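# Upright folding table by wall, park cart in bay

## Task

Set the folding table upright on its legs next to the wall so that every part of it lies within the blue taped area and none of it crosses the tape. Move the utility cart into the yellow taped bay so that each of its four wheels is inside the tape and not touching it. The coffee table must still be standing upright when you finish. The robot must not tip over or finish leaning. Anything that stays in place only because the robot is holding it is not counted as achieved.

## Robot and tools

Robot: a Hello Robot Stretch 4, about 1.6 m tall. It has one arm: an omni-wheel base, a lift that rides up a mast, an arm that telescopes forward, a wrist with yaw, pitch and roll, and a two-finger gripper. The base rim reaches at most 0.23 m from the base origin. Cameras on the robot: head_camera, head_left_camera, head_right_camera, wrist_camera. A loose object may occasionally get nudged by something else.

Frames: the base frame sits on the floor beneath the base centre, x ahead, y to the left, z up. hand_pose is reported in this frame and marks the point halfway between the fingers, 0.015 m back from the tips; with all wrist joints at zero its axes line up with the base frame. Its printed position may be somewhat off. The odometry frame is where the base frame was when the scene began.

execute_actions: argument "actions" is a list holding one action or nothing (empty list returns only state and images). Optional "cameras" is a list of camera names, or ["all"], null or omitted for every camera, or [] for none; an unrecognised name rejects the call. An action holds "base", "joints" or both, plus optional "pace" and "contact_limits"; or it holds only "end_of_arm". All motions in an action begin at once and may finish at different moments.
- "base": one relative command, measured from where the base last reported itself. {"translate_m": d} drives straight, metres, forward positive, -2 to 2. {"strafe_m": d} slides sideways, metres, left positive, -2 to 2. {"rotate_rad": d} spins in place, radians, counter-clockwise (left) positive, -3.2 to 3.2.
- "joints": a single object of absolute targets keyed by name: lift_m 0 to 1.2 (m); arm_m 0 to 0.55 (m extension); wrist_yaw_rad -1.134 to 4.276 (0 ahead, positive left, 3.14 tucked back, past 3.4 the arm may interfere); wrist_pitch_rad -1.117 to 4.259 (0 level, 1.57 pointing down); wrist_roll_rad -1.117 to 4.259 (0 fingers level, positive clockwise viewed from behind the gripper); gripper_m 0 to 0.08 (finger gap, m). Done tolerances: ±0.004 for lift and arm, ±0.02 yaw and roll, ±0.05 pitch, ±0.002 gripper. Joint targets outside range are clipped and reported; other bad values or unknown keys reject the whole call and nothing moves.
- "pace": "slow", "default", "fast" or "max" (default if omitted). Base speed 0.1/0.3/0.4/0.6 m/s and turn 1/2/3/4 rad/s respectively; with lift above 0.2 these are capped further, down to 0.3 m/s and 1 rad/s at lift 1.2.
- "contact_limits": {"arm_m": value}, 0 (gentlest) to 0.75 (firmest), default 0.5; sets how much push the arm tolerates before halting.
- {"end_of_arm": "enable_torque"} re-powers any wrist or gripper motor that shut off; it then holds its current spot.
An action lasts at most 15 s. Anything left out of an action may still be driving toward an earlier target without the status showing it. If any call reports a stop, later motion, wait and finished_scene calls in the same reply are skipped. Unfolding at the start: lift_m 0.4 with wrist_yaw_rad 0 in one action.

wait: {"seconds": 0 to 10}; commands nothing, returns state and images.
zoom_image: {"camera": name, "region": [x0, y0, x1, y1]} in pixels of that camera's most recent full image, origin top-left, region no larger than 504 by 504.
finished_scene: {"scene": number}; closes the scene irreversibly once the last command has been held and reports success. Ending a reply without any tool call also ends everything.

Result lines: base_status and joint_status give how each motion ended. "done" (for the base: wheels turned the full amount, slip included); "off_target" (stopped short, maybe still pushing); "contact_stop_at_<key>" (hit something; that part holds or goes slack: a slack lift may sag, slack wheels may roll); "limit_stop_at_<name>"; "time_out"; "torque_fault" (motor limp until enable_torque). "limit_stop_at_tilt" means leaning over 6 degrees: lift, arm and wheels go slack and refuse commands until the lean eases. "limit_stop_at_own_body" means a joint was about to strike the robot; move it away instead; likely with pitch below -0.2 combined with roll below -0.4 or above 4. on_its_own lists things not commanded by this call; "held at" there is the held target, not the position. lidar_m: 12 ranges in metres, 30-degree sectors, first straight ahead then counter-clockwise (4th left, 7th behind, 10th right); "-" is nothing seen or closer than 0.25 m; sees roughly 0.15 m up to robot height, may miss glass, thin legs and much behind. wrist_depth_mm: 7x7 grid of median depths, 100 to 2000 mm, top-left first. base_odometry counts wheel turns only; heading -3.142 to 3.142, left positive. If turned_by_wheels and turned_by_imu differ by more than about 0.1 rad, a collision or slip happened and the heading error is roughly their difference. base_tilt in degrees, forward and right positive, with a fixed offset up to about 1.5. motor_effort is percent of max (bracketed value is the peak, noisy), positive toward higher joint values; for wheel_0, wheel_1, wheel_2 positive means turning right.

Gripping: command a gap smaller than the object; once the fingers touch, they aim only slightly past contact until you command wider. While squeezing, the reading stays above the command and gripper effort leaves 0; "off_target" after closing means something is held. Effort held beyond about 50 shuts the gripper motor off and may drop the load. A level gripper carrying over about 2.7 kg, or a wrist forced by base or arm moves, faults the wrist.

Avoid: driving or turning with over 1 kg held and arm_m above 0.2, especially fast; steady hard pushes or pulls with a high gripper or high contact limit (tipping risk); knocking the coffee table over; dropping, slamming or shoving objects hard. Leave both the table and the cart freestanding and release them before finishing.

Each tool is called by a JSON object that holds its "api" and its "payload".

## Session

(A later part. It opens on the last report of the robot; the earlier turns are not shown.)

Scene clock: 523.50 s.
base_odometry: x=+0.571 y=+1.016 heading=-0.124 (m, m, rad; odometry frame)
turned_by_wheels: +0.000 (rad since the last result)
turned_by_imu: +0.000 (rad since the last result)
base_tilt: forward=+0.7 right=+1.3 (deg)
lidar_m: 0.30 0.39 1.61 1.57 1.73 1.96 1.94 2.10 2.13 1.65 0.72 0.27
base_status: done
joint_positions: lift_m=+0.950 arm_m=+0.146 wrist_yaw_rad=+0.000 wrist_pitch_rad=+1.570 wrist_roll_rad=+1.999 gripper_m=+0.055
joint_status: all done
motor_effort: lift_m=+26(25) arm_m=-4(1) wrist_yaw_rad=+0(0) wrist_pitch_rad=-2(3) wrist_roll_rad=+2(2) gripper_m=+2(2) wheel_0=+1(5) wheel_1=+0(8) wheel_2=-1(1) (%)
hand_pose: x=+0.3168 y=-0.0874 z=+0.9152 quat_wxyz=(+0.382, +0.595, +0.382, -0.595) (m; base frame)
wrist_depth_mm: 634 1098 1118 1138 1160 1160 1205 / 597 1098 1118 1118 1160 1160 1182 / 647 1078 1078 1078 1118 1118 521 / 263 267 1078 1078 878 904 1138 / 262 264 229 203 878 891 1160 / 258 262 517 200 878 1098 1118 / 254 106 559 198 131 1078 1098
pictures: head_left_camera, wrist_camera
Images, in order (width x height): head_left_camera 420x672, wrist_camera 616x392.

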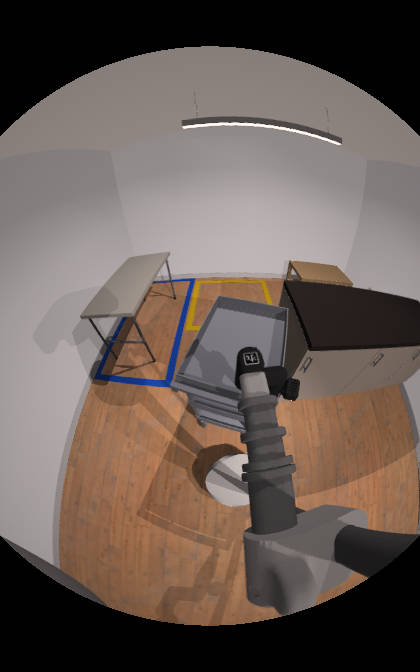

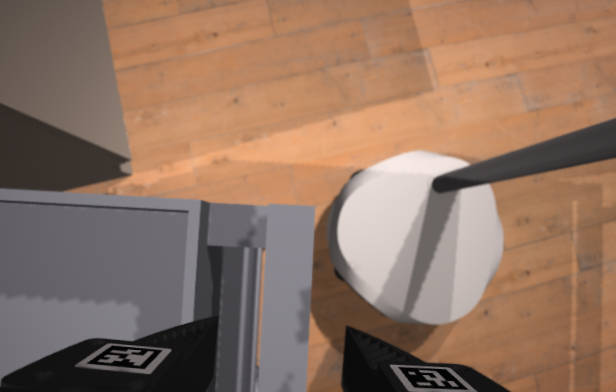

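{"api": "execute_actions", "payload": {"actions": [{"base":{"strafe_m":0.09},"joints":{"arm_m":0.185},"pace":"slow"}], "cameras": ["wrist_camera"]}}

{"api": "execute_actions", "payload": {"actions": [{"joints":{"lift_m":0.885},"pace":"slow"}], "cameras": ["wrist_camera"]}}

Scene clock: 534.63 s.
base_odometry: x=+0.582 y=+1.105 heading=-0.124 (m, m, rad; odometry frame)
turned_by_wheels: +0.000 (rad since the last result)
turned_by_imu: -0.001 (rad since the last result)
base_tilt: forward=+0.7 right=+1.3 (deg)
lidar_m: 0.36 0.44 1.52 1.49 1.64 1.96 1.92 2.08 2.22 1.65 0.74 0.32
base_status: done
joint_positions: lift_m=+0.950 arm_m=+0.184 wrist_yaw_rad=+0.000 wrist_pitch_rad=+1.570 wrist_roll_rad=+1.999 gripper_m=+0.055
joint_status: all done
motor_effort: lift_m=+25(25) arm_m=+5(3) wrist_yaw_rad=+0(1) wrist_pitch_rad=+0(3) wrist_roll_rad=+2(2) gripper_m=+2(2) wheel_0=-3(7) wheel_1=+0(4) wheel_2=+0(3) (%)
hand_pose: x=+0.3552 y=-0.0874 z=+0.9152 quat_wxyz=(+0.382, +0.595, +0.382, -0.595) (m; base frame)
wrist_depth_mm: 216 220 1118 1118 1160 1160 1182 / 267 271 238 210 1138 1160 1182 / 266 270 272 1098 1160 1138 580 / 263 267 270 205 878 891 1138 / 260 264 274 203 866 878 1138 / 257 260 512 200 1042 1098 1118 / 255 106 554 197 131 1098 1098
pictures: wrist_camera
Images, in order (width x height): wrist_camera 616x392.

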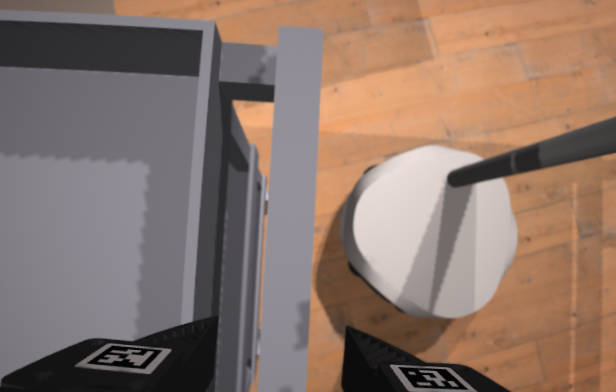

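Scene clock: 536.07 s.
base_odometry: x=+0.582 y=+1.105 heading=-0.124 (m, m, rad; odometry frame)
turned_by_wheels: +0.000 (rad since the last result)
turned_by_imu: +0.000 (rad since the last result)
base_tilt: forward=+0.7 right=+1.3 (deg)
lidar_m: 0.36 0.45 1.51 1.48 1.61 1.96 1.93 2.07 2.23 1.64 0.77 0.33
base_status: not commanded
joint_positions: lift_m=+0.885 arm_m=+0.184 wrist_yaw_rad=+0.000 wrist_pitch_rad=+1.570 wrist_roll_rad=+1.999 gripper_m=+0.055
joint_status: all done
motor_effort: lift_m=+17(28) arm_m=+4(5) wrist_yaw_rad=+0(0) wrist_pitch_rad=-1(3) wrist_roll_rad=+2(2) gripper_m=+2(2) wheel_0=-3(3) wheel_1=+0(0) wheel_2=+0(1) (%)
hand_pose: x=+0.3552 y=-0.0874 z=+0.8509 quat_wxyz=(+0.382, +0.595, +0.382, -0.595) (m; base frame)
wrist_depth_mm: 206 207 168 144 1078 1098 1118 / 205 208 202 142 1060 1078 1118 / 203 204 340 140 1060 1060 574 / 201 202 459 139 820 831 1078 / 199 199 477 138 809 820 1060 / 196 198 492 136 1008 809 1060 / 195 106 144 135 131 1042 1042
pictures: wrist_camera
Images, in order (width x height): wrist_camera 616x392.

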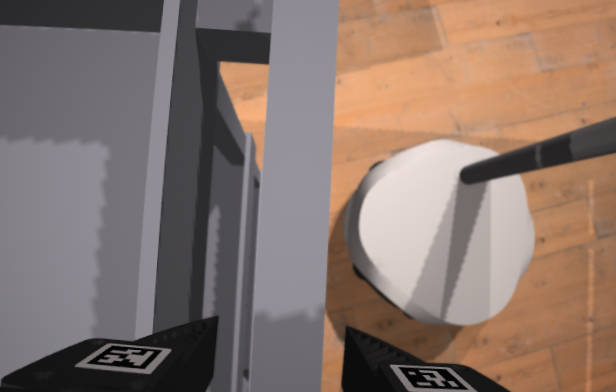

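{"api": "execute_actions", "payload": {"actions": [{"joints":{"gripper_m":0.021}}], "cameras": []}}

{"api": "execute_actions", "payload": {"actions": [{"base":{"translate_m":-0.25},"joints":{"wrist_roll_rad":1.82},"pace":"slow"}], "cameras": ["wrist_camera","head_camera"]}}

Scene clock: 542.13 s.
base_odometry: x=+0.582 y=+1.105 heading=-0.124 (m, m, rad; odometry frame)
turned_by_wheels: +0.000 (rad since the last result)
turned_by_imu: -0.001 (rad since the last result)
base_tilt: forward=+0.7 right=+1.3 (deg)
lidar_m: 0.38 0.45 1.51 1.50 1.63 1.97 1.92 2.08 2.23 1.65 0.76 0.33
base_status: not commanded
joint_positions: lift_m=+0.885 arm_m=+0.184 wrist_yaw_rad=-0.001 wrist_pitch_rad=+1.572 wrist_roll_rad=+1.999 gripper_m=+0.024
joint_status: gripper_m off_target (ended at +0.024, target +0.021)
motor_effort: lift_m=+17(17) arm_m=+5(4) wrist_yaw_rad=+2(4) wrist_pitch_rad=-6(17) wrist_roll_rad=+3(3) gripper_m=-26(25) wheel_0=-1(3) wheel_1=+0(0) wheel_2=-1(1) (%)
hand_pose: x=+0.3547 y=-0.0874 z=+0.8509 quat_wxyz=(+0.382, +0.595, +0.382, -0.596) (m; base frame)
wrist_depth_mm: 206 201 169 144 1078 1078 1118 / 204 206 215 142 1078 1078 1098 / 202 204 294 141 1042 1078 574 / 201 202 466 139 820 831 1060 / 198 198 508 138 798 820 1060 / 196 161 213 137 1008 820 1060 / 194 179 133 134 1008 1042 1060
pictures: none
No camera images: the call's "cameras" was empty. Leave "cameras" out to get every camera's image.

Scene clock: 545.93 s.
base_odometry: x=+0.334 y=+1.136 heading=-0.125 (m, m, rad; odometry frame)
turned_by_wheels: -0.001 (rad since the last result)
turned_by_imu: +0.000 (rad since the last result)
base_tilt: forward=+0.7 right=+1.3 (deg)
lidar_m: 0.34 0.42 1.56 1.53 1.65 1.70 1.68 1.81 2.18 2.13 1.07 0.34
base_status: done
joint_positions: lift_m=+0.885 arm_m=+0.185 wrist_yaw_rad=-0.002 wrist_pitch_rad=+1.565 wrist_roll_rad=+1.824 gripper_m=+0.024
joint_status: all done
motor_effort: lift_m=+20(20) arm_m=+2(5) wrist_yaw_rad=+6(13) wrist_pitch_rad=+16(29) wrist_roll_rad=-10(25) gripper_m=-24(37) wheel_0=-5(7) wheel_1=-3(9) wheel_2=+2(10) (%)
hand_pose: x=+0.3567 y=-0.0874 z=+0.8507 quat_wxyz=(+0.434, +0.561, +0.431, -0.558) (m; base frame)
wrist_depth_mm: 208 209 168 144 1060 1078 1118 / 206 208 211 142 1060 1060 1098 / 203 205 304 141 1060 1042 1078 / 200 203 525 139 831 820 1060 / 199 200 466 138 809 820 1060 / 196 198 213 136 798 809 1042 / 196 179 133 134 809 1025 1060
pictures: head_camera, wrist_camera
Images, in order (width x height): head_camera 420x560, wrist_camera 616x392.

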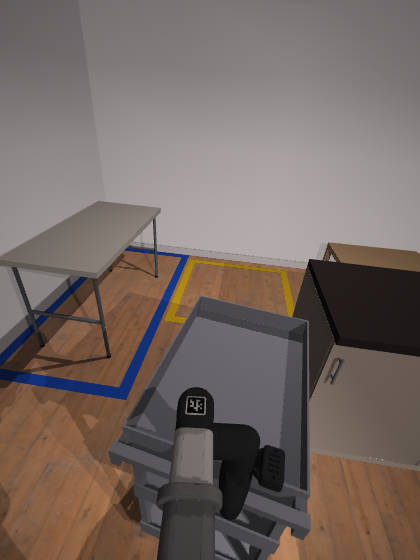

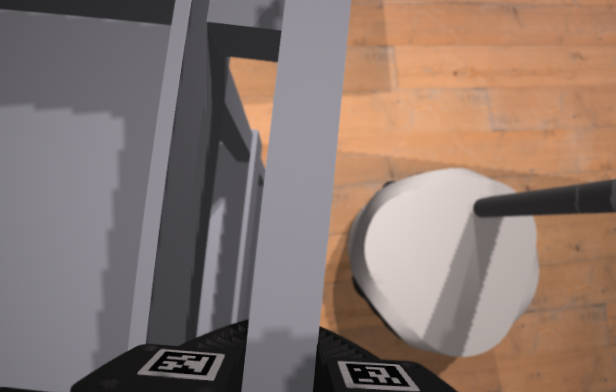

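{"api": "execute_actions", "payload": {"actions": [{"base":{"translate_m":-0.25},"joints":{"wrist_roll_rad":1.78},"pace":"slow"}], "cameras": []}}

{"api": "execute_actions", "payload": {"actions": [{"base":{"strafe_m":-0.15},"joints":{"wrist_roll_rad":1.5},"pace":"slow"}], "cameras": ["wrist_camera","head_camera"]}}

Scene clock: 556.63 s.
base_odometry: x=+0.086 y=+1.167 heading=-0.126 (m, m, rad; odometry frame)
turned_by_wheels: -0.001 (rad since the last result)
turned_by_imu: -0.002 (rad since the last result)
base_tilt: forward=+0.7 right=+1.3 (deg)
lidar_m: 0.35 0.42 1.60 1.56 1.69 1.41 1.41 1.51 2.16 2.12 1.42 0.34
base_status: done
joint_positions: lift_m=+0.885 arm_m=+0.185 wrist_yaw_rad=-0.007 wrist_pitch_rad=+1.566 wrist_roll_rad=+1.788 gripper_m=+0.025
joint_status: all done
on_its_own: wrist_yaw_rad is at rest, and its effort (+19) is outside its rest range (-13 to +13); wrist_roll_rad is at rest, and its effort (-22) is outside its rest range (-13 to +13)
motor_effort: lift_m=+20(20) arm_m=+2(2) wrist_yaw_rad=+19(19) wrist_pitch_rad=+9(20) wrist_roll_rad=-22(23) gripper_m=-35(35) wheel_0=-8(9) wheel_1=-2(6) wheel_2=+0(6) (%)
hand_pose: x=+0.3560 y=-0.0874 z=+0.8507 quat_wxyz=(+0.442, +0.554, +0.440, -0.551) (m; base frame)
wrist_depth_mm: 208 211 170 169 1078 1098 1098 / 206 208 185 144 1078 1078 1098 / 203 207 189 141 1042 1060 1078 / 201 204 218 139 854 831 1060 / 199 201 488 138 820 809 1060 / 197 198 466 136 798 798 1042 / 195 180 132 134 788 1008 1042
pictures: none
No camera images: the call's "cameras" was empty. Leave "cameras" out to get every camera's image.

Scene clock: 559.30 s.
torque_fault: gripper_m switched itself off since the last result.
base_odometry: x=+0.067 y=+1.018 heading=-0.125 (m, m, rad; odometry frame)
turned_by_wheels: +0.000 (rad since the last result)
turned_by_imu: +0.000 (rad since the last result)
base_tilt: forward=+0.7 right=+1.3 (deg)
lidar_m: 0.34 0.39 1.72 1.70 1.86 1.46 1.45 1.57 2.02 1.98 1.38 0.35
base_status: done
joint_positions: lift_m=+0.885 arm_m=+0.185 wrist_yaw_rad=-0.001 wrist_pitch_rad=+1.574 wrist_roll_rad=+1.500 gripper_m=+0.046
joint_status: all done
on_its_own: gripper_m is off since a torque_fault, until you send "end_of_arm": "enable_torque" (your +0.021 is given up)
motor_effort: lift_m=+20(20) arm_m=+2(2) wrist_yaw_rad=+2(65) wrist_pitch_rad=-10(9) wrist_roll_rad=+2(66) gripper_m=+0(66) wheel_0=+3(11) wheel_1=+0(9) wheel_2=+1(3) (%)
hand_pose: x=+0.3549 y=-0.0874 z=+0.8507 quat_wxyz=(+0.516, +0.482, +0.518, -0.483) (m; base frame)
wrist_depth_mm: 183 153 1025 1042 1078 1118 1098 / 203 206 164 1042 1060 1078 1098 / 202 204 206 166 142 1078 1078 / 200 202 204 842 831 1060 1078 / 197 201 203 138 820 820 1060 / 196 198 488 136 788 820 1060 / 193 107 149 135 131 820 1042
pictures: head_camera, wrist_camera
Images, in order (width x height): head_camera 420x560, wrist_camera 616x392.

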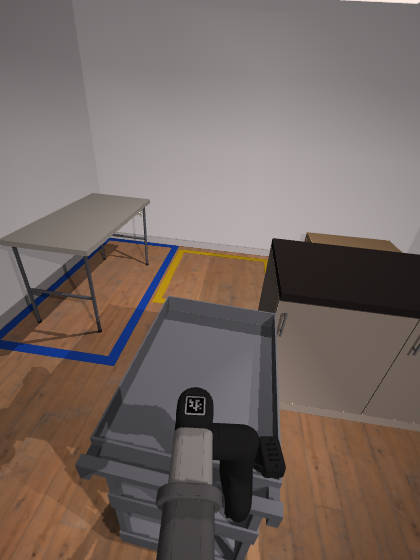

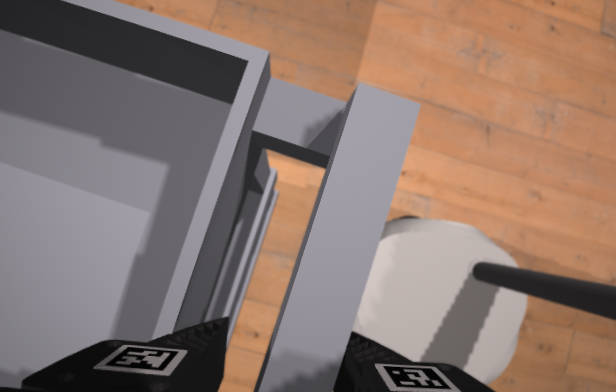

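{"api": "execute_actions", "payload": {"actions": [{"end_of_arm":"enable_torque"}], "cameras": []}}

{"api": "execute_actions", "payload": {"actions": [{"joints":{"gripper_m":0.055,"wrist_roll_rad":1.83}}], "cameras": ["wrist_camera"]}}

{"api": "execute_actions", "payload": {"actions": [{"base":{"strafe_m":0.08},"joints":{"arm_m":0.2},"pace":"slow"}], "cameras": ["wrist_camera"]}}

Scene clock: 570.67 s.
base_odometry: x=+0.067 y=+1.018 heading=-0.125 (m, m, rad; odometry frame)
turned_by_wheels: +0.000 (rad since the last result)
turned_by_imu: -0.001 (rad since the last result)
base_tilt: forward=+0.7 right=+1.3 (deg)
lidar_m: 0.34 0.40 1.74 1.70 1.83 1.45 1.44 1.55 2.02 1.97 1.37 0.34
base_status: not commanded
joint_positions: lift_m=+0.885 arm_m=+0.185 wrist_yaw_rad=-0.001 wrist_pitch_rad=+1.574 wrist_roll_rad=+1.500 gripper_m=+0.046
joint_status: not commanded
end_of_arm: enable_torque: each motor that was off is on again
on_its_own: gripper_m is held at +0.046, not at your +0.021, since a torque_fault
motor_effort: lift_m=+20(20) arm_m=+2(2) wrist_yaw_rad=+2(2) wrist_pitch_rad=-15(13) wrist_roll_rad=+1(3) gripper_m=+1(0) wheel_0=+3(3) wheel_1=+0(0) wheel_2=+1(1) (%)
hand_pose: x=+0.3549 y=-0.0874 z=+0.8507 quat_wxyz=(+0.516, +0.482, +0.518, -0.483) (m; base frame)
wrist_depth_mm: 183 153 1025 1060 1078 1098 1118 / 203 205 164 1042 1078 1098 1098 / 201 204 206 166 142 1078 1078 / 200 203 204 842 842 1042 1078 / 198 201 203 138 809 820 1060 / 195 198 496 136 798 809 1042 / 194 108 149 135 131 809 1042
pictures: none
No camera images: the call's "cameras" was empty. Leave "cameras" out to get every camera's image.

Scene clock: 571.43 s.
base_odometry: x=+0.067 y=+1.018 heading=-0.125 (m, m, rad; odometry frame)
turned_by_wheels: +0.000 (rad since the last result)
turned_by_imu: +0.000 (rad since the last result)
base_tilt: forward=+0.7 right=+1.3 (deg)
lidar_m: 0.34 0.38 1.73 1.70 1.84 1.46 1.43 1.55 2.00 1.94 1.39 0.36
base_status: not commanded
joint_positions: lift_m=+0.885 arm_m=+0.185 wrist_yaw_rad=-0.001 wrist_pitch_rad=+1.573 wrist_roll_rad=+1.829 gripper_m=+0.054
joint_status: all done
motor_effort: lift_m=+20(20) arm_m=+2(2) wrist_yaw_rad=+2(2) wrist_pitch_rad=-10(14) wrist_roll_rad=+4(5) gripper_m=+4(5) wheel_0=+2(3) wheel_1=+0(0) wheel_2=+1(1) (%)
hand_pose: x=+0.3550 y=-0.0874 z=+0.8507 quat_wxyz=(+0.431, +0.560, +0.432, -0.561) (m; base frame)
wrist_depth_mm: 991 1025 1042 1078 1078 1098 1118 / 162 149 164 142 1060 1078 1118 / 202 164 186 141 1060 1078 1118 / 200 163 362 139 831 831 1078 / 198 160 496 138 820 831 1060 / 196 196 462 136 809 809 1060 / 194 106 143 135 131 1025 1042
pictures: wrist_camera
Images, in order (width x height): wrist_camera 616x392.

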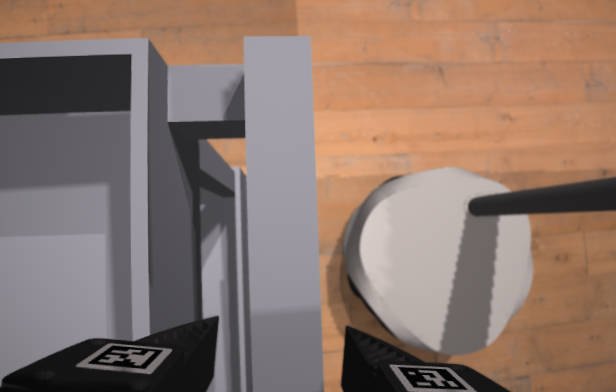

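Scene clock: 573.37 s.
base_odometry: x=+0.078 y=+1.098 heading=-0.125 (m, m, rad; odometry frame)
turned_by_wheels: +0.000 (rad since the last result)
turned_by_imu: +0.000 (rad since the last result)
base_tilt: forward=+0.7 right=+1.3 (deg)
lidar_m: 0.36 0.40 1.64 1.61 1.76 1.45 1.43 1.54 2.09 2.05 1.38 0.37
base_status: done
joint_positions: lift_m=+0.885 arm_m=+0.199 wrist_yaw_rad=-0.001 wrist_pitch_rad=+1.570 wrist_roll_rad=+1.830 gripper_m=+0.055
joint_status: all done
motor_effort: lift_m=+20(20) arm_m=+5(9) wrist_yaw_rad=+0(15) wrist_pitch_rad=-4(30) wrist_roll_rad=+0(4) gripper_m=+2(5) wheel_0=-1(7) wheel_1=+0(0) wheel_2=+0(3) (%)
hand_pose: x=+0.3701 y=-0.0874 z=+0.8507 quat_wxyz=(+0.431, +0.561, +0.431, -0.561) (m; base frame)
wrist_depth_mm: 206 177 192 1042 1078 1098 1138 / 204 178 271 1060 1060 1060 1118 / 202 161 204 1025 1060 1060 1078 / 201 162 204 1025 842 820 732 / 198 162 203 1025 820 820 1078 / 196 160 144 991 798 798 1042 / 194 106 133 157 131 1008 1042
pictures: wrist_camera
Images, in order (width x height): wrist_camera 616x392.

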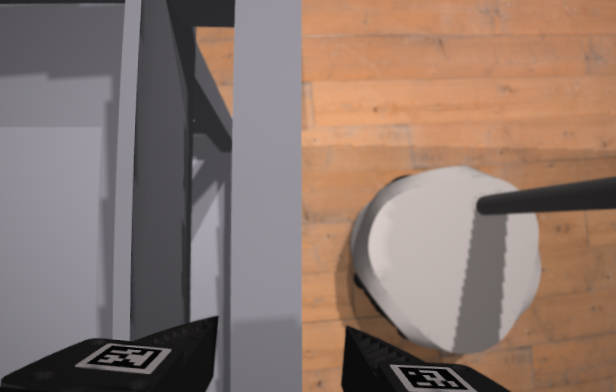

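{"api": "execute_actions", "payload": {"actions": [{"base":{"strafe_m":0.012},"joints":{"gripper_m":0.022},"pace":"slow"}], "cameras": []}}

{"api": "execute_actions", "payload": {"actions": [{"base":{"strafe_m":-0.055},"joints":{"wrist_roll_rad":1.69},"pace":"slow"}], "cameras": ["wrist_camera"]}}

Scene clock: 587.50 s.
base_odometry: x=+0.079 y=+1.110 heading=-0.125 (m, m, rad; odometry frame)
turned_by_wheels: +0.000 (rad since the last result)
turned_by_imu: -0.001 (rad since the last result)
base_tilt: forward=+0.7 right=+1.3 (deg)
lidar_m: 0.37 0.41 1.64 1.61 1.75 1.46 1.43 1.54 2.09 2.05 1.40 0.37
base_status: done
joint_positions: lift_m=+0.885 arm_m=+0.199 wrist_yaw_rad=+0.003 wrist_pitch_rad=+1.565 wrist_roll_rad=+1.829 gripper_m=+0.025
joint_status: gripper_m off_target (ended at +0.025, target +0.022)
motor_effort: lift_m=+20(20) arm_m=+3(5) wrist_yaw_rad=-10(10) wrist_pitch_rad=+13(17) wrist_roll_rad=+4(4) gripper_m=-25(25) wheel_0=+0(6) wheel_1=+1(3) wheel_2=+3(1) (%)
hand_pose: x=+0.3719 y=-0.0874 z=+0.8507 quat_wxyz=(+0.434, +0.561, +0.431, -0.558) (m; base frame)
wrist_depth_mm: 207 208 199 143 1078 1078 1098 / 205 206 298 141 1060 1098 1078 / 203 204 439 140 1042 1060 1098 / 200 162 477 138 842 820 831 / 199 163 210 137 809 809 1060 / 197 163 211 136 798 809 1042 / 195 180 133 134 809 1025 1025
pictures: none
No camera images: the call's "cameras" was empty. Leave "cameras" out to get every camera's image.

Scene clock: 589.17 s.
base_odometry: x=+0.072 y=+1.055 heading=-0.125 (m, m, rad; odometry frame)
turned_by_wheels: +0.001 (rad since the last result)
turned_by_imu: +0.001 (rad since the last result)
base_tilt: forward=+0.7 right=+1.3 (deg)
lidar_m: 0.35 0.39 1.70 1.66 1.82 1.47 1.44 1.53 2.06 2.01 1.39 0.37
base_status: done
joint_positions: lift_m=+0.885 arm_m=+0.200 wrist_yaw_rad=+0.005 wrist_pitch_rad=+1.564 wrist_roll_rad=+1.688 gripper_m=+0.024
joint_status: all done
on_its_own: wrist_yaw_rad is at rest, and its effort (-15) is outside its rest range (-13 to +13)
motor_effort: lift_m=+20(20) arm_m=+3(3) wrist_yaw_rad=-15(15) wrist_pitch_rad=+17(20) wrist_roll_rad=+7(10) gripper_m=-16(25) wheel_0=+5(6) wheel_1=-2(1) wheel_2=+4(5) (%)
hand_pose: x=+0.3724 y=-0.0874 z=+0.8507 quat_wxyz=(+0.473, +0.529, +0.470, -0.525) (m; base frame)
wrist_depth_mm: 207 208 200 143 1078 1078 1118 / 205 207 304 141 1060 1078 1098 / 203 204 455 139 1042 1078 1078 / 201 202 224 138 1025 1060 1060 / 199 199 469 137 809 809 820 / 196 161 213 136 798 798 1042 / 195 180 132 134 798 798 1042
pictures: wrist_camera
Images, in order (width x height): wrist_camera 616x392.

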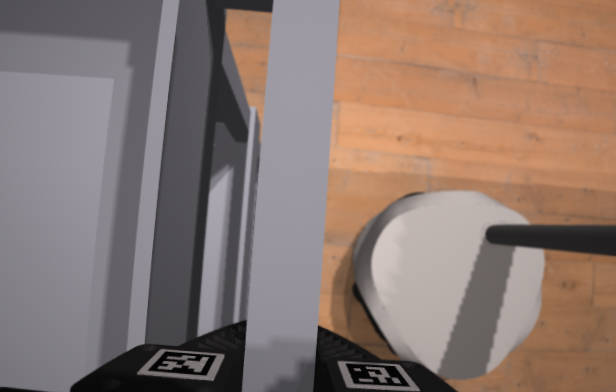

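{"api": "execute_actions", "payload": {"actions": [{"base":{"strafe_m":-0.065},"joints":{"wrist_roll_rad":1.53},"pace":"slow"}], "cameras": ["wrist_camera","head_camera"]}}

{"api": "execute_actions", "payload": {"actions": [{"base":{"translate_m":0.2},"pace":"slow"}], "cameras": ["wrist_camera","head_camera"]}}

Scene clock: 595.70 s.
base_odometry: x=+0.064 y=+0.991 heading=-0.124 (m, m, rad; odometry frame)
turned_by_wheels: +0.000 (rad since the last result)
turned_by_imu: +0.000 (rad since the last result)
base_tilt: forward=+0.7 right=+1.4 (deg)
lidar_m: 0.34 0.37 1.77 1.72 1.86 1.48 1.44 1.56 1.96 1.93 1.36 0.35
base_status: done
joint_positions: lift_m=+0.885 arm_m=+0.200 wrist_yaw_rad=+0.001 wrist_pitch_rad=+1.565 wrist_roll_rad=+1.531 gripper_m=+0.024
joint_status: all done
motor_effort: lift_m=+20(20) arm_m=+3(3) wrist_yaw_rad=-5(15) wrist_pitch_rad=+14(19) wrist_roll_rad=-1(10) gripper_m=-20(30) wheel_0=+2(6) wheel_1=-2(6) wheel_2=+3(5) (%)
hand_pose: x=+0.3718 y=-0.0874 z=+0.8507 quat_wxyz=(+0.512, +0.491, +0.509, -0.488) (m; base frame)
wrist_depth_mm: 206 210 185 143 1078 1098 1118 / 205 207 203 141 1042 1078 1078 / 202 204 223 140 1042 1060 1098 / 201 202 508 138 1042 1060 1060 / 199 199 484 137 809 820 1060 / 196 198 215 136 798 809 1042 / 195 180 132 134 788 798 1042
pictures: head_camera, wrist_camera
Images, in order (width x height): head_camera 420x560, wrist_camera 616x392.

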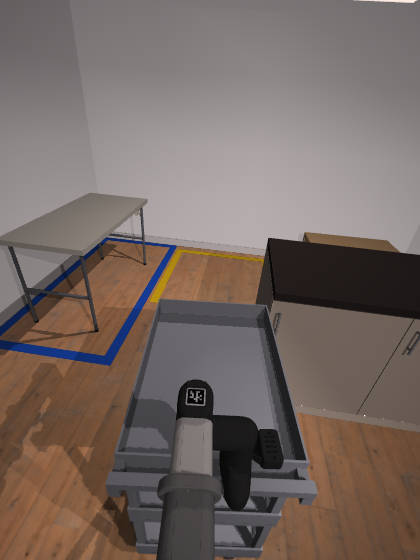

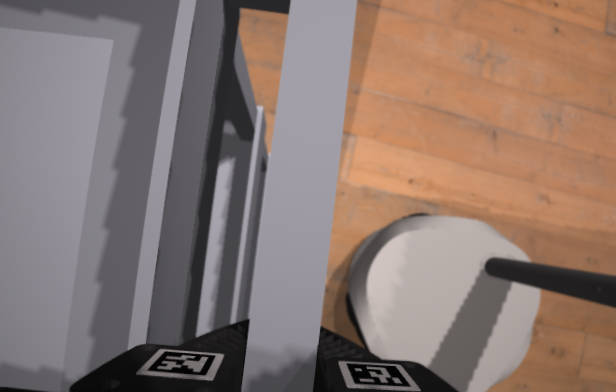

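Scene clock: 599.00 s.
base_odometry: x=+0.263 y=+0.966 heading=-0.124 (m, m, rad; odometry frame)
turned_by_wheels: +0.000 (rad since the last result)
turned_by_imu: -0.003 (rad since the last result)
base_tilt: forward=+0.7 right=+1.3 (deg)
lidar_m: 0.34 0.37 1.72 1.70 1.86 1.67 1.64 1.77 2.02 1.98 1.13 0.38
base_status: done
joint_positions: lift_m=+0.885 arm_m=+0.200 wrist_yaw_rad=-0.004 wrist_pitch_rad=+1.574 wrist_roll_rad=+1.533 gripper_m=+0.025
joint_status: not commanded
motor_effort: lift_m=+20(20) arm_m=+3(3) wrist_yaw_rad=+12(17) wrist_pitch_rad=-13(26) wrist_roll_rad=-6(9) gripper_m=-21(22) wheel_0=+0(5) wheel_1=+2(4) wheel_2=-5(14) (%)
hand_pose: x=+0.3694 y=-0.0874 z=+0.8507 quat_wxyz=(+0.508, +0.491, +0.509, -0.492) (m; base frame)
wrist_depth_mm: 205 208 184 143 1078 1098 1118 / 204 206 200 142 1060 1078 1098 / 202 204 222 140 1042 1078 1078 / 199 202 462 138 1042 1060 1098 / 196 199 517 137 820 820 1060 / 195 196 219 135 798 809 1060 / 193 179 132 133 788 798 1042
pictures: head_camera, wrist_camera
Images, in order (width x height): head_camera 420x560, wrist_camera 616x392.

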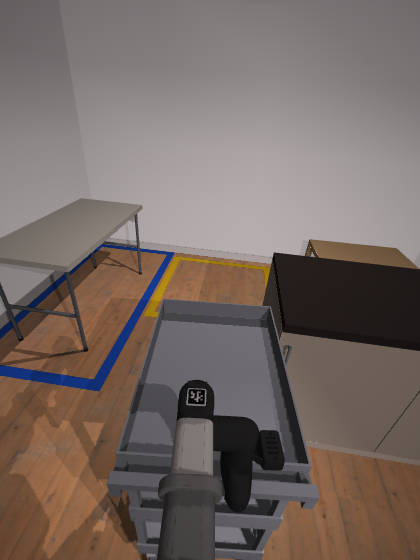

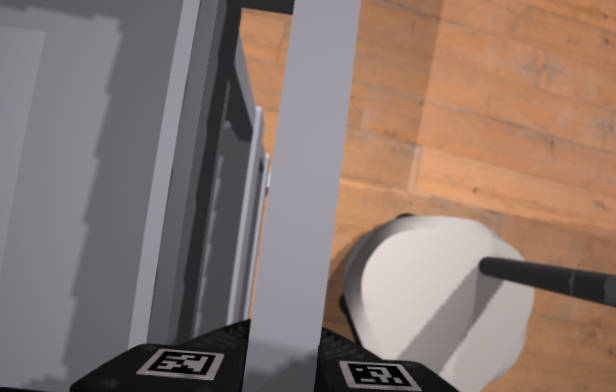

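{"api": "execute_actions", "payload": {"actions": [{"base":{"translate_m":0.2},"pace":"slow"}], "cameras": ["head_camera","head_left_camera"]}}

Scene clock: 610.70 s.
base_odometry: x=+0.461 y=+0.941 heading=-0.124 (m, m, rad; odometry frame)
turned_by_wheels: +0.000 (rad since the last result)
turned_by_imu: -0.002 (rad since the last result)
base_tilt: forward=+0.7 right=+1.4 (deg)
lidar_m: 0.31 0.31 1.72 1.68 1.83 1.89 1.85 1.99 2.02 1.90 0.84 0.40
base_status: done
joint_positions: lift_m=+0.885 arm_m=+0.200 wrist_yaw_rad=+0.006 wrist_pitch_rad=+1.574 wrist_roll_rad=+1.522 gripper_m=+0.027
joint_status: not commanded
on_its_own: wrist_yaw_rad is at rest, and its effort (-19) is outside its rest range (-13 to +13); wrist_roll_rad is at rest, and its effort (+25) is outside its rest range (-13 to +13)
motor_effort: lift_m=+20(20) arm_m=+3(3) wrist_yaw_rad=-19(19) wrist_pitch_rad=-14(23) wrist_roll_rad=+25(25) gripper_m=-37(37) wheel_0=+4(5) wheel_1=+2(3) wheel_2=-2(10) (%)
hand_pose: x=+0.3702 y=-0.0874 z=+0.8507 quat_wxyz=(+0.513, +0.485, +0.514, -0.487) (m; base frame)
wrist_depth_mm: 205 170 142 1060 1078 1098 1118 / 203 164 140 1042 1060 1098 1098 / 201 159 226 1025 1060 1078 1098 / 199 168 214 1025 1042 1042 1078 / 198 161 205 1025 809 820 1060 / 195 155 211 136 798 798 1060 / 193 165 132 134 798 809 1025
pictures: head_camera, head_left_camera
Images, in order (width x height): head_camera 420x560, head_left_camera 420x672.

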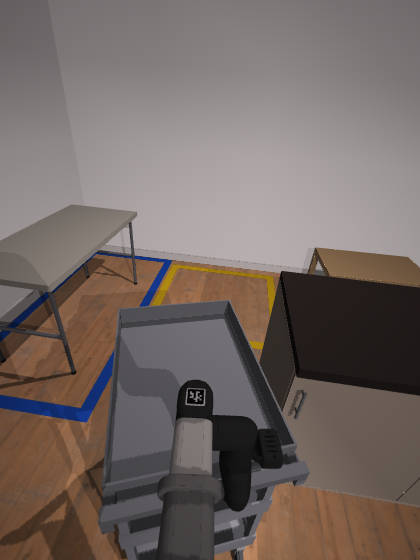

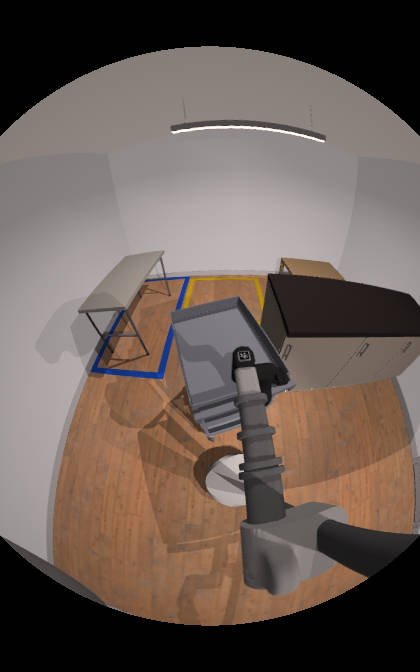

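{"api": "execute_actions", "payload": {"actions": [{"joints":{"wrist_roll_rad":1.4}}], "cameras": []}}

{"api": "execute_actions", "payload": {"actions": [{"base":{"strafe_m":0.07},"joints":{"wrist_roll_rad":1.56},"pace":"slow"}], "cameras": ["head_camera"]}}

{"api": "execute_actions", "payload": {"actions": [{"base":{"strafe_m":0.05},"joints":{"wrist_roll_rad":1.68},"pace":"slow"}], "cameras": ["head_camera","wrist_camera"]}}

Scene clock: 617.57 s.
base_odometry: x=+0.461 y=+0.941 heading=-0.124 (m, m, rad; odometry frame)
turned_by_wheels: +0.000 (rad since the last result)
turned_by_imu: -0.001 (rad since the last result)
base_tilt: forward=+0.7 right=+1.3 (deg)
lidar_m: 0.29 0.32 1.71 1.67 1.83 1.89 1.84 1.99 2.01 1.95 0.87 0.40
base_status: not commanded
joint_positions: lift_m=+0.885 arm_m=+0.200 wrist_yaw_rad=+0.000 wrist_pitch_rad=+1.571 wrist_roll_rad=+1.400 gripper_m=+0.025
joint_status: all done
motor_effort: lift_m=+20(20) arm_m=+3(3) wrist_yaw_rad=-1(20) wrist_pitch_rad=-3(15) wrist_roll_rad=-1(26) gripper_m=-26(37) wheel_0=+2(4) wheel_1=+1(3) wheel_2=-2(3) (%)
hand_pose: x=+0.3704 y=-0.0874 z=+0.8507 quat_wxyz=(+0.541, +0.456, +0.541, -0.456) (m; base frame)
wrist_depth_mm: 205 207 200 142 1078 1078 1098 / 204 205 285 141 1060 1060 1098 / 202 202 407 140 1025 1078 1078 / 200 162 500 138 1042 1060 1060 / 198 163 508 137 831 1042 1078 / 196 163 212 135 798 809 715 / 194 179 132 133 778 788 1060
pictures: none
No camera images: the call's "cameras" was empty. Leave "cameras" out to get every camera's image.

Scene clock: 619.40 s.
base_odometry: x=+0.470 y=+1.010 heading=-0.125 (m, m, rad; odometry frame)
turned_by_wheels: +0.000 (rad since the last result)
turned_by_imu: -0.001 (rad since the last result)
base_tilt: forward=+0.7 right=+1.3 (deg)
lidar_m: 0.33 0.33 1.65 1.62 1.78 1.87 1.84 1.98 2.10 1.93 0.89 0.39
base_status: done
joint_positions: lift_m=+0.885 arm_m=+0.200 wrist_yaw_rad=+0.001 wrist_pitch_rad=+1.568 wrist_roll_rad=+1.559 gripper_m=+0.026
joint_status: all done
motor_effort: lift_m=+20(20) arm_m=+3(3) wrist_yaw_rad=-4(22) wrist_pitch_rad=+5(12) wrist_roll_rad=+3(30) gripper_m=-33(39) wheel_0=-4(8) wheel_1=+0(8) wheel_2=-2(1) (%)
hand_pose: x=+0.3711 y=-0.0874 z=+0.8507 quat_wxyz=(+0.504, +0.497, +0.503, -0.496) (m; base frame)
wrist_depth_mm: 206 182 183 1042 1078 1098 1118 / 204 181 272 1060 1042 1078 1098 / 202 178 375 1025 1060 1060 1098 / 200 174 525 1025 1025 1042 1078 / 198 171 220 137 809 820 1078 / 196 167 210 136 798 809 1042 / 195 164 132 134 788 798 1025
pictures: head_camera
Images, in order (width x height): head_camera 420x560.

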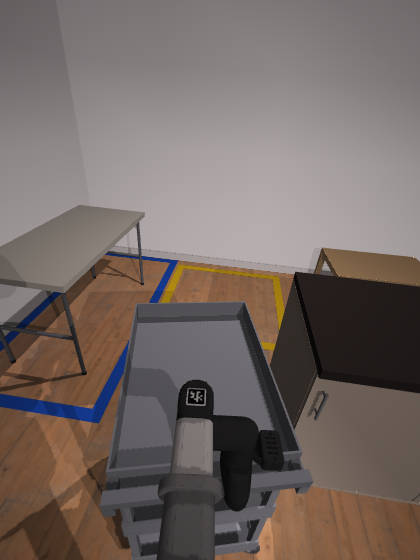

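Scene clock: 621.00 s.
base_odometry: x=+0.476 y=+1.060 heading=-0.125 (m, m, rad; odometry frame)
turned_by_wheels: +0.000 (rad since the last result)
turned_by_imu: -0.001 (rad since the last result)
base_tilt: forward=+0.7 right=+1.3 (deg)
lidar_m: 0.32 0.34 1.59 1.56 1.69 1.87 1.83 1.98 2.13 1.96 0.87 0.39
base_status: done
joint_positions: lift_m=+0.885 arm_m=+0.200 wrist_yaw_rad=+0.005 wrist_pitch_rad=+1.566 wrist_roll_rad=+1.677 gripper_m=+0.027
joint_status: all done
on_its_own: wrist_yaw_rad is at rest, and its effort (-15) is outside its rest range (-13 to +13)
motor_effort: lift_m=+20(20) arm_m=+3(3) wrist_yaw_rad=-15(35) wrist_pitch_rad=+10(11) wrist_roll_rad=+9(35) gripper_m=-38(39) wheel_0=-5(8) wheel_1=+0(10) wheel_2=+0(4) (%)
hand_pose: x=+0.3719 y=-0.0874 z=+0.8507 quat_wxyz=(+0.475, +0.526, +0.473, -0.523) (m; base frame)
wrist_depth_mm: 206 178 183 1060 1078 1098 1118 / 204 173 220 1042 1060 1078 1118 / 202 168 213 1042 1060 1078 1098 / 200 163 206 1025 1025 1042 1042 / 198 158 521 1008 798 809 647 / 196 166 211 136 809 809 1060 / 195 164 132 134 788 798 1025
pictures: head_camera, wrist_camera
Images, in order (width x height): head_camera 420x560, wrist_camera 616x392.

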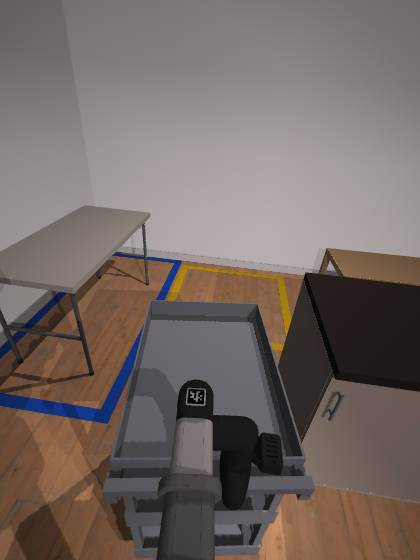

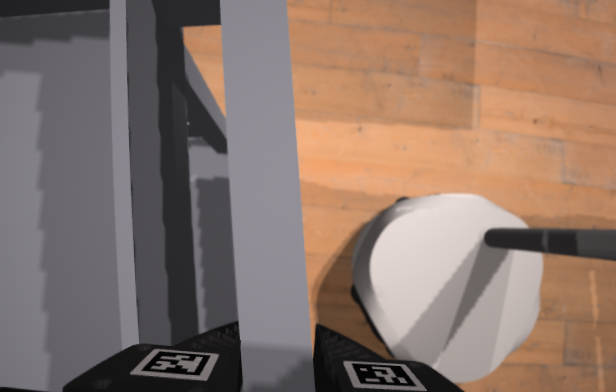

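{"api": "execute_actions", "payload": {"actions": [{"joints":{"wrist_roll_rad":1.58}}], "cameras": []}}

{"api": "execute_actions", "payload": {"actions": [{"base":{"translate_m":0.25},"pace":"slow"}], "cameras": ["head_camera","wrist_camera"]}}

Scene clock: 626.80 s.
base_odometry: x=+0.476 y=+1.060 heading=-0.125 (m, m, rad; odometry frame)
turned_by_wheels: +0.000 (rad since the last result)
turned_by_imu: -0.001 (rad since the last result)
base_tilt: forward=+0.7 right=+1.3 (deg)
lidar_m: 0.33 0.34 1.60 1.56 1.71 1.87 1.83 1.98 2.14 1.96 0.89 0.37
base_status: not commanded
joint_positions: lift_m=+0.885 arm_m=+0.200 wrist_yaw_rad=+0.002 wrist_pitch_rad=+1.565 wrist_roll_rad=+1.580 gripper_m=+0.025
joint_status: all done
motor_effort: lift_m=+20(20) arm_m=+3(3) wrist_yaw_rad=-9(14) wrist_pitch_rad=+12(16) wrist_roll_rad=+0(2) gripper_m=-24(37) wheel_0=-5(5) wheel_1=+0(0) wheel_2=+1(0) (%)
hand_pose: x=+0.3718 y=-0.0874 z=+0.8507 quat_wxyz=(+0.500, +0.503, +0.497, -0.500) (m; base frame)
wrist_depth_mm: 206 207 195 143 1078 1098 1118 / 204 205 229 142 1060 1078 1098 / 203 203 384 140 1042 1060 1078 / 200 161 473 138 1025 1060 1060 / 198 162 484 137 809 820 1042 / 196 163 209 136 809 820 1042 / 194 180 133 134 788 809 1042
pictures: none
No camera images: the call's "cameras" was empty. Leave "cameras" out to get every camera's image.

Scene clock: 630.60 s.
base_odometry: x=+0.724 y=+1.029 heading=-0.124 (m, m, rad; odometry frame)
turned_by_wheels: +0.001 (rad since the last result)
turned_by_imu: +0.001 (rad since the last result)
base_tilt: forward=+0.7 right=+1.3 (deg)
lidar_m: 0.31 0.31 1.47 1.54 1.67 2.12 2.08 2.24 2.20 1.22 0.56 0.39
base_status: done
joint_positions: lift_m=+0.885 arm_m=+0.200 wrist_yaw_rad=+0.007 wrist_pitch_rad=+1.573 wrist_roll_rad=+1.571 gripper_m=+0.027
joint_status: not commanded
on_its_own: wrist_yaw_rad is at rest, and its effort (-22) is outside its rest range (-13 to +13); wrist_roll_rad is at rest, and its effort (+25) is outside its rest range (-13 to +13)
motor_effort: lift_m=+20(20) arm_m=+3(3) wrist_yaw_rad=-22(22) wrist_pitch_rad=-10(21) wrist_roll_rad=+25(25) gripper_m=-37(37) wheel_0=+9(9) wheel_1=+4(6) wheel_2=+2(10) (%)
hand_pose: x=+0.3706 y=-0.0874 z=+0.8507 quat_wxyz=(+0.501, +0.498, +0.502, -0.499) (m; base frame)
wrist_depth_mm: 204 170 141 1060 1060 1098 1098 / 203 163 139 1025 1060 1078 1098 / 201 159 224 1042 1060 1078 1098 / 199 168 214 1025 1042 1060 1060 / 197 161 204 1008 809 820 1060 / 195 154 212 135 798 809 1042 / 193 165 132 133 788 809 1060
pictures: head_camera, wrist_camera
Images, in order (width x height): head_camera 420x560, wrist_camera 616x392.

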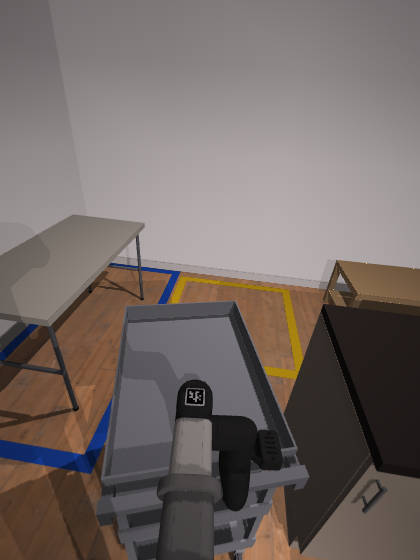

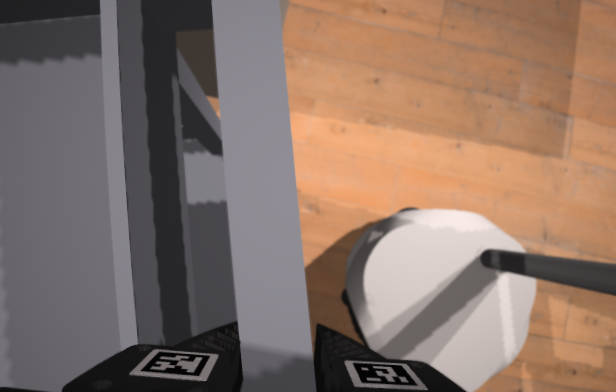

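{"api": "execute_actions", "payload": {"actions": [{"joints":{"wrist_roll_rad":1.42}}], "cameras": []}}

{"api": "execute_actions", "payload": {"actions": [{"base":{"strafe_m":0.06},"joints":{"wrist_roll_rad":1.57},"pace":"slow"}], "cameras": []}}

{"api": "execute_actions", "payload": {"actions": [{"base":{"rotate_rad":-0.15},"joints":{"wrist_roll_rad":1.3},"pace":"slow"}], "cameras": ["head_camera","wrist_camera"]}}

Scene clock: 644.10 s.
base_odometry: x=+0.724 y=+1.029 heading=-0.125 (m, m, rad; odometry frame)
turned_by_wheels: +0.000 (rad since the last result)
turned_by_imu: -0.001 (rad since the last result)
base_tilt: forward=+0.7 right=+1.3 (deg)
lidar_m: 0.30 0.33 1.47 1.51 1.70 2.12 2.07 2.24 2.22 1.24 0.58 0.39
base_status: not commanded
joint_positions: lift_m=+0.885 arm_m=+0.200 wrist_yaw_rad=+0.001 wrist_pitch_rad=+1.569 wrist_roll_rad=+1.420 gripper_m=+0.025
joint_status: all done
motor_effort: lift_m=+20(20) arm_m=+3(3) wrist_yaw_rad=-3(21) wrist_pitch_rad=+2(11) wrist_roll_rad=+0(23) gripper_m=-22(37) wheel_0=+6(9) wheel_1=+2(4) wheel_2=+2(2) (%)
hand_pose: x=+0.3708 y=-0.0874 z=+0.8507 quat_wxyz=(+0.537, +0.461, +0.536, -0.460) (m; base frame)
wrist_depth_mm: 204 207 194 142 1078 1078 1098 / 203 204 285 141 1042 1098 1098 / 202 203 225 139 1042 1078 1098 / 199 201 459 138 1060 1060 1078 / 198 159 500 137 820 820 1060 / 196 162 213 135 788 809 634 / 195 179 132 133 788 809 1025
pictures: none
No camera images: the call's "cameras" was empty. Leave "cameras" out to get every camera's image.

Scene clock: 645.83 s.
base_odometry: x=+0.732 y=+1.088 heading=-0.125 (m, m, rad; odometry frame)
turned_by_wheels: +0.000 (rad since the last result)
turned_by_imu: -0.001 (rad since the last result)
base_tilt: forward=+0.7 right=+1.4 (deg)
lidar_m: 0.30 0.34 1.49 1.46 1.60 2.13 2.08 2.22 2.26 1.21 0.60 0.36
base_status: done
joint_positions: lift_m=+0.885 arm_m=+0.200 wrist_yaw_rad=+0.001 wrist_pitch_rad=+1.567 wrist_roll_rad=+1.569 gripper_m=+0.026
joint_status: all done
motor_effort: lift_m=+20(20) arm_m=+3(3) wrist_yaw_rad=-5(23) wrist_pitch_rad=+8(9) wrist_roll_rad=+3(27) gripper_m=-30(35) wheel_0=-3(5) wheel_1=+1(11) wheel_2=+1(3) (%)
hand_pose: x=+0.3714 y=-0.0874 z=+0.8507 quat_wxyz=(+0.502, +0.500, +0.500, -0.498) (m; base frame)
wrist_depth_mm: 206 170 187 1042 1078 1098 1118 / 204 170 220 141 1060 1078 1098 / 202 170 220 140 1042 1078 1098 / 200 169 219 138 1042 1060 1078 / 198 167 216 137 809 809 1060 / 196 165 211 136 798 809 1060 / 194 180 132 134 788 809 1042
pictures: none
No camera images: the call's "cameras" was empty. Leave "cameras" out to get every camera's image.

Scene clock: 646.90 s.
base_odometry: x=+0.732 y=+1.088 heading=-0.273 (m, m, rad; odometry frame)
turned_by_wheels: -0.149 (rad since the last result)
turned_by_imu: -0.151 (rad since the last result)
base_tilt: forward=+0.7 right=+1.3 (deg)
lidar_m: 0.30 0.30 1.26 1.48 1.52 2.04 2.05 2.13 2.32 2.06 0.64 0.39
base_status: done
joint_positions: lift_m=+0.885 arm_m=+0.200 wrist_yaw_rad=+0.002 wrist_pitch_rad=+1.571 wrist_roll_rad=+1.297 gripper_m=+0.024
joint_status: all done
motor_effort: lift_m=+20(20) arm_m=+2(3) wrist_yaw_rad=-7(12) wrist_pitch_rad=-4(19) wrist_roll_rad=+9(13) gripper_m=-19(30) wheel_0=+7(8) wheel_1=+3(3) wheel_2=+4(8) (%)
hand_pose: x=+0.3706 y=-0.0874 z=+0.8507 quat_wxyz=(+0.564, +0.426, +0.564, -0.427) (m; base frame)
wrist_depth_mm: 204 206 188 142 1078 1098 1098 / 203 204 286 140 1078 1060 1078 / 201 202 224 139 1060 1060 1078 / 198 200 462 138 1042 1060 1060 / 197 160 500 136 878 1042 1060 / 195 161 213 135 798 798 1060 / 194 179 132 133 788 809 569
pictures: head_camera, wrist_camera
Images, in order (width x height): head_camera 420x560, wrist_camera 616x392.

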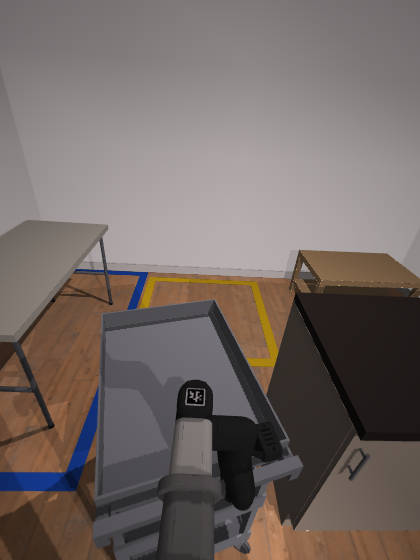

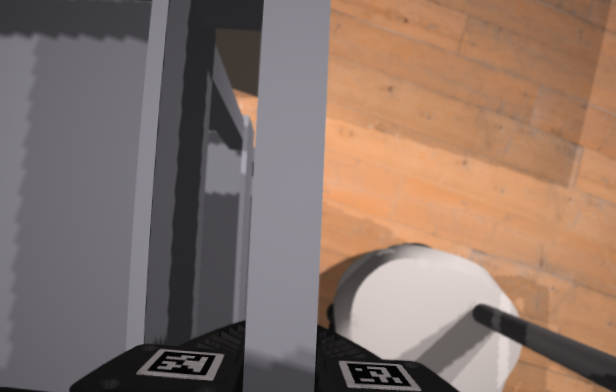

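Robot is square to the room; swinging the handle left to straighten the cart.

{"api": "execute_actions", "payload": {"actions": [{"base":{"strafe_m":0.06},"joints":{"wrist_roll_rad":1.44},"pace":"slow"}], "cameras": []}}

{"api": "execute_actions", "payload": {"actions": [{"base":{"strafe_m":0.06},"joints":{"wrist_roll_rad":1.59},"pace":"slow"}], "cameras": ["head_camera","wrist_camera"]}}

Scene clock: 659.23 s.
base_odometry: x=+0.748 y=+1.146 heading=-0.273 (m, m, rad; odometry frame)
turned_by_wheels: +0.000 (rad since the last result)
turned_by_imu: -0.001 (rad since the last result)
base_tilt: forward=+0.7 right=+1.4 (deg)
lidar_m: 0.31 0.31 1.24 1.42 1.47 1.94 2.06 2.13 2.38 2.05 0.66 0.40
base_status: done
joint_positions: lift_m=+0.885 arm_m=+0.200 wrist_yaw_rad=+0.001 wrist_pitch_rad=+1.568 wrist_roll_rad=+1.439 gripper_m=+0.026
joint_status: all done
motor_effort: lift_m=+20(20) arm_m=+2(2) wrist_yaw_rad=-4(19) wrist_pitch_rad=+5(7) wrist_roll_rad=+3(30) gripper_m=-30(34) wheel_0=-3(6) wheel_1=+2(8) wheel_2=+1(4) (%)
hand_pose: x=+0.3712 y=-0.0874 z=+0.8507 quat_wxyz=(+0.533, +0.466, +0.531, -0.465) (m; base frame)
wrist_depth_mm: 206 169 181 1060 1098 1098 1098 / 204 170 220 141 1078 1078 1098 / 202 170 220 139 1060 1060 1078 / 200 169 217 138 1042 1060 1060 / 198 167 216 137 820 831 1042 / 196 165 211 135 798 798 1042 / 194 179 132 133 788 798 1042
pictures: none
No camera images: the call's "cameras" was empty. Leave "cameras" out to get every camera's image.

Scene clock: 660.97 s.
base_odometry: x=+0.764 y=+1.204 heading=-0.273 (m, m, rad; odometry frame)
turned_by_wheels: +0.000 (rad since the last result)
turned_by_imu: +0.000 (rad since the last result)
base_tilt: forward=+0.7 right=+1.3 (deg)
lidar_m: 0.32 0.34 1.24 1.36 1.40 1.86 2.05 2.11 2.46 2.02 0.70 0.40
base_status: done
joint_positions: lift_m=+0.885 arm_m=+0.200 wrist_yaw_rad=+0.003 wrist_pitch_rad=+1.567 wrist_roll_rad=+1.588 gripper_m=+0.027
joint_status: all done
motor_effort: lift_m=+20(20) arm_m=+2(3) wrist_yaw_rad=-9(34) wrist_pitch_rad=+6(9) wrist_roll_rad=+6(38) gripper_m=-37(40) wheel_0=-2(5) wheel_1=+2(8) wheel_2=+3(4) (%)
hand_pose: x=+0.3715 y=-0.0874 z=+0.8507 quat_wxyz=(+0.497, +0.505, +0.495, -0.503) (m; base frame)
wrist_depth_mm: 205 174 171 1060 1060 1098 1098 / 204 171 219 1042 1060 1078 1098 / 202 167 212 1025 1042 1060 1060 / 200 163 204 1025 1060 1060 1060 / 198 157 517 1008 809 809 1060 / 196 166 211 136 809 820 1060 / 195 164 132 133 798 798 1042
pictures: head_camera, wrist_camera
Images, in order (width x height): head_camera 420x560, wrist_camera 616x392.

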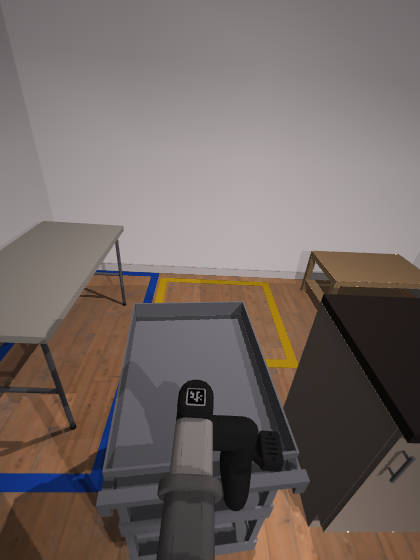

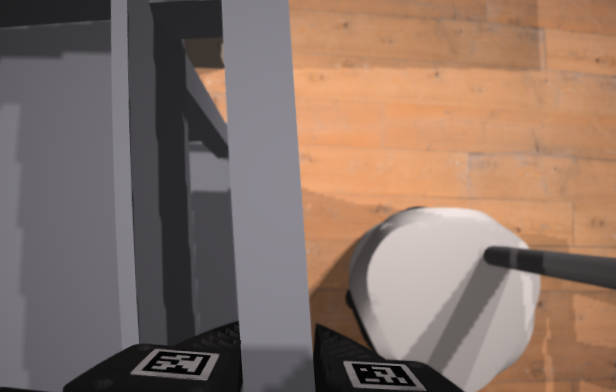

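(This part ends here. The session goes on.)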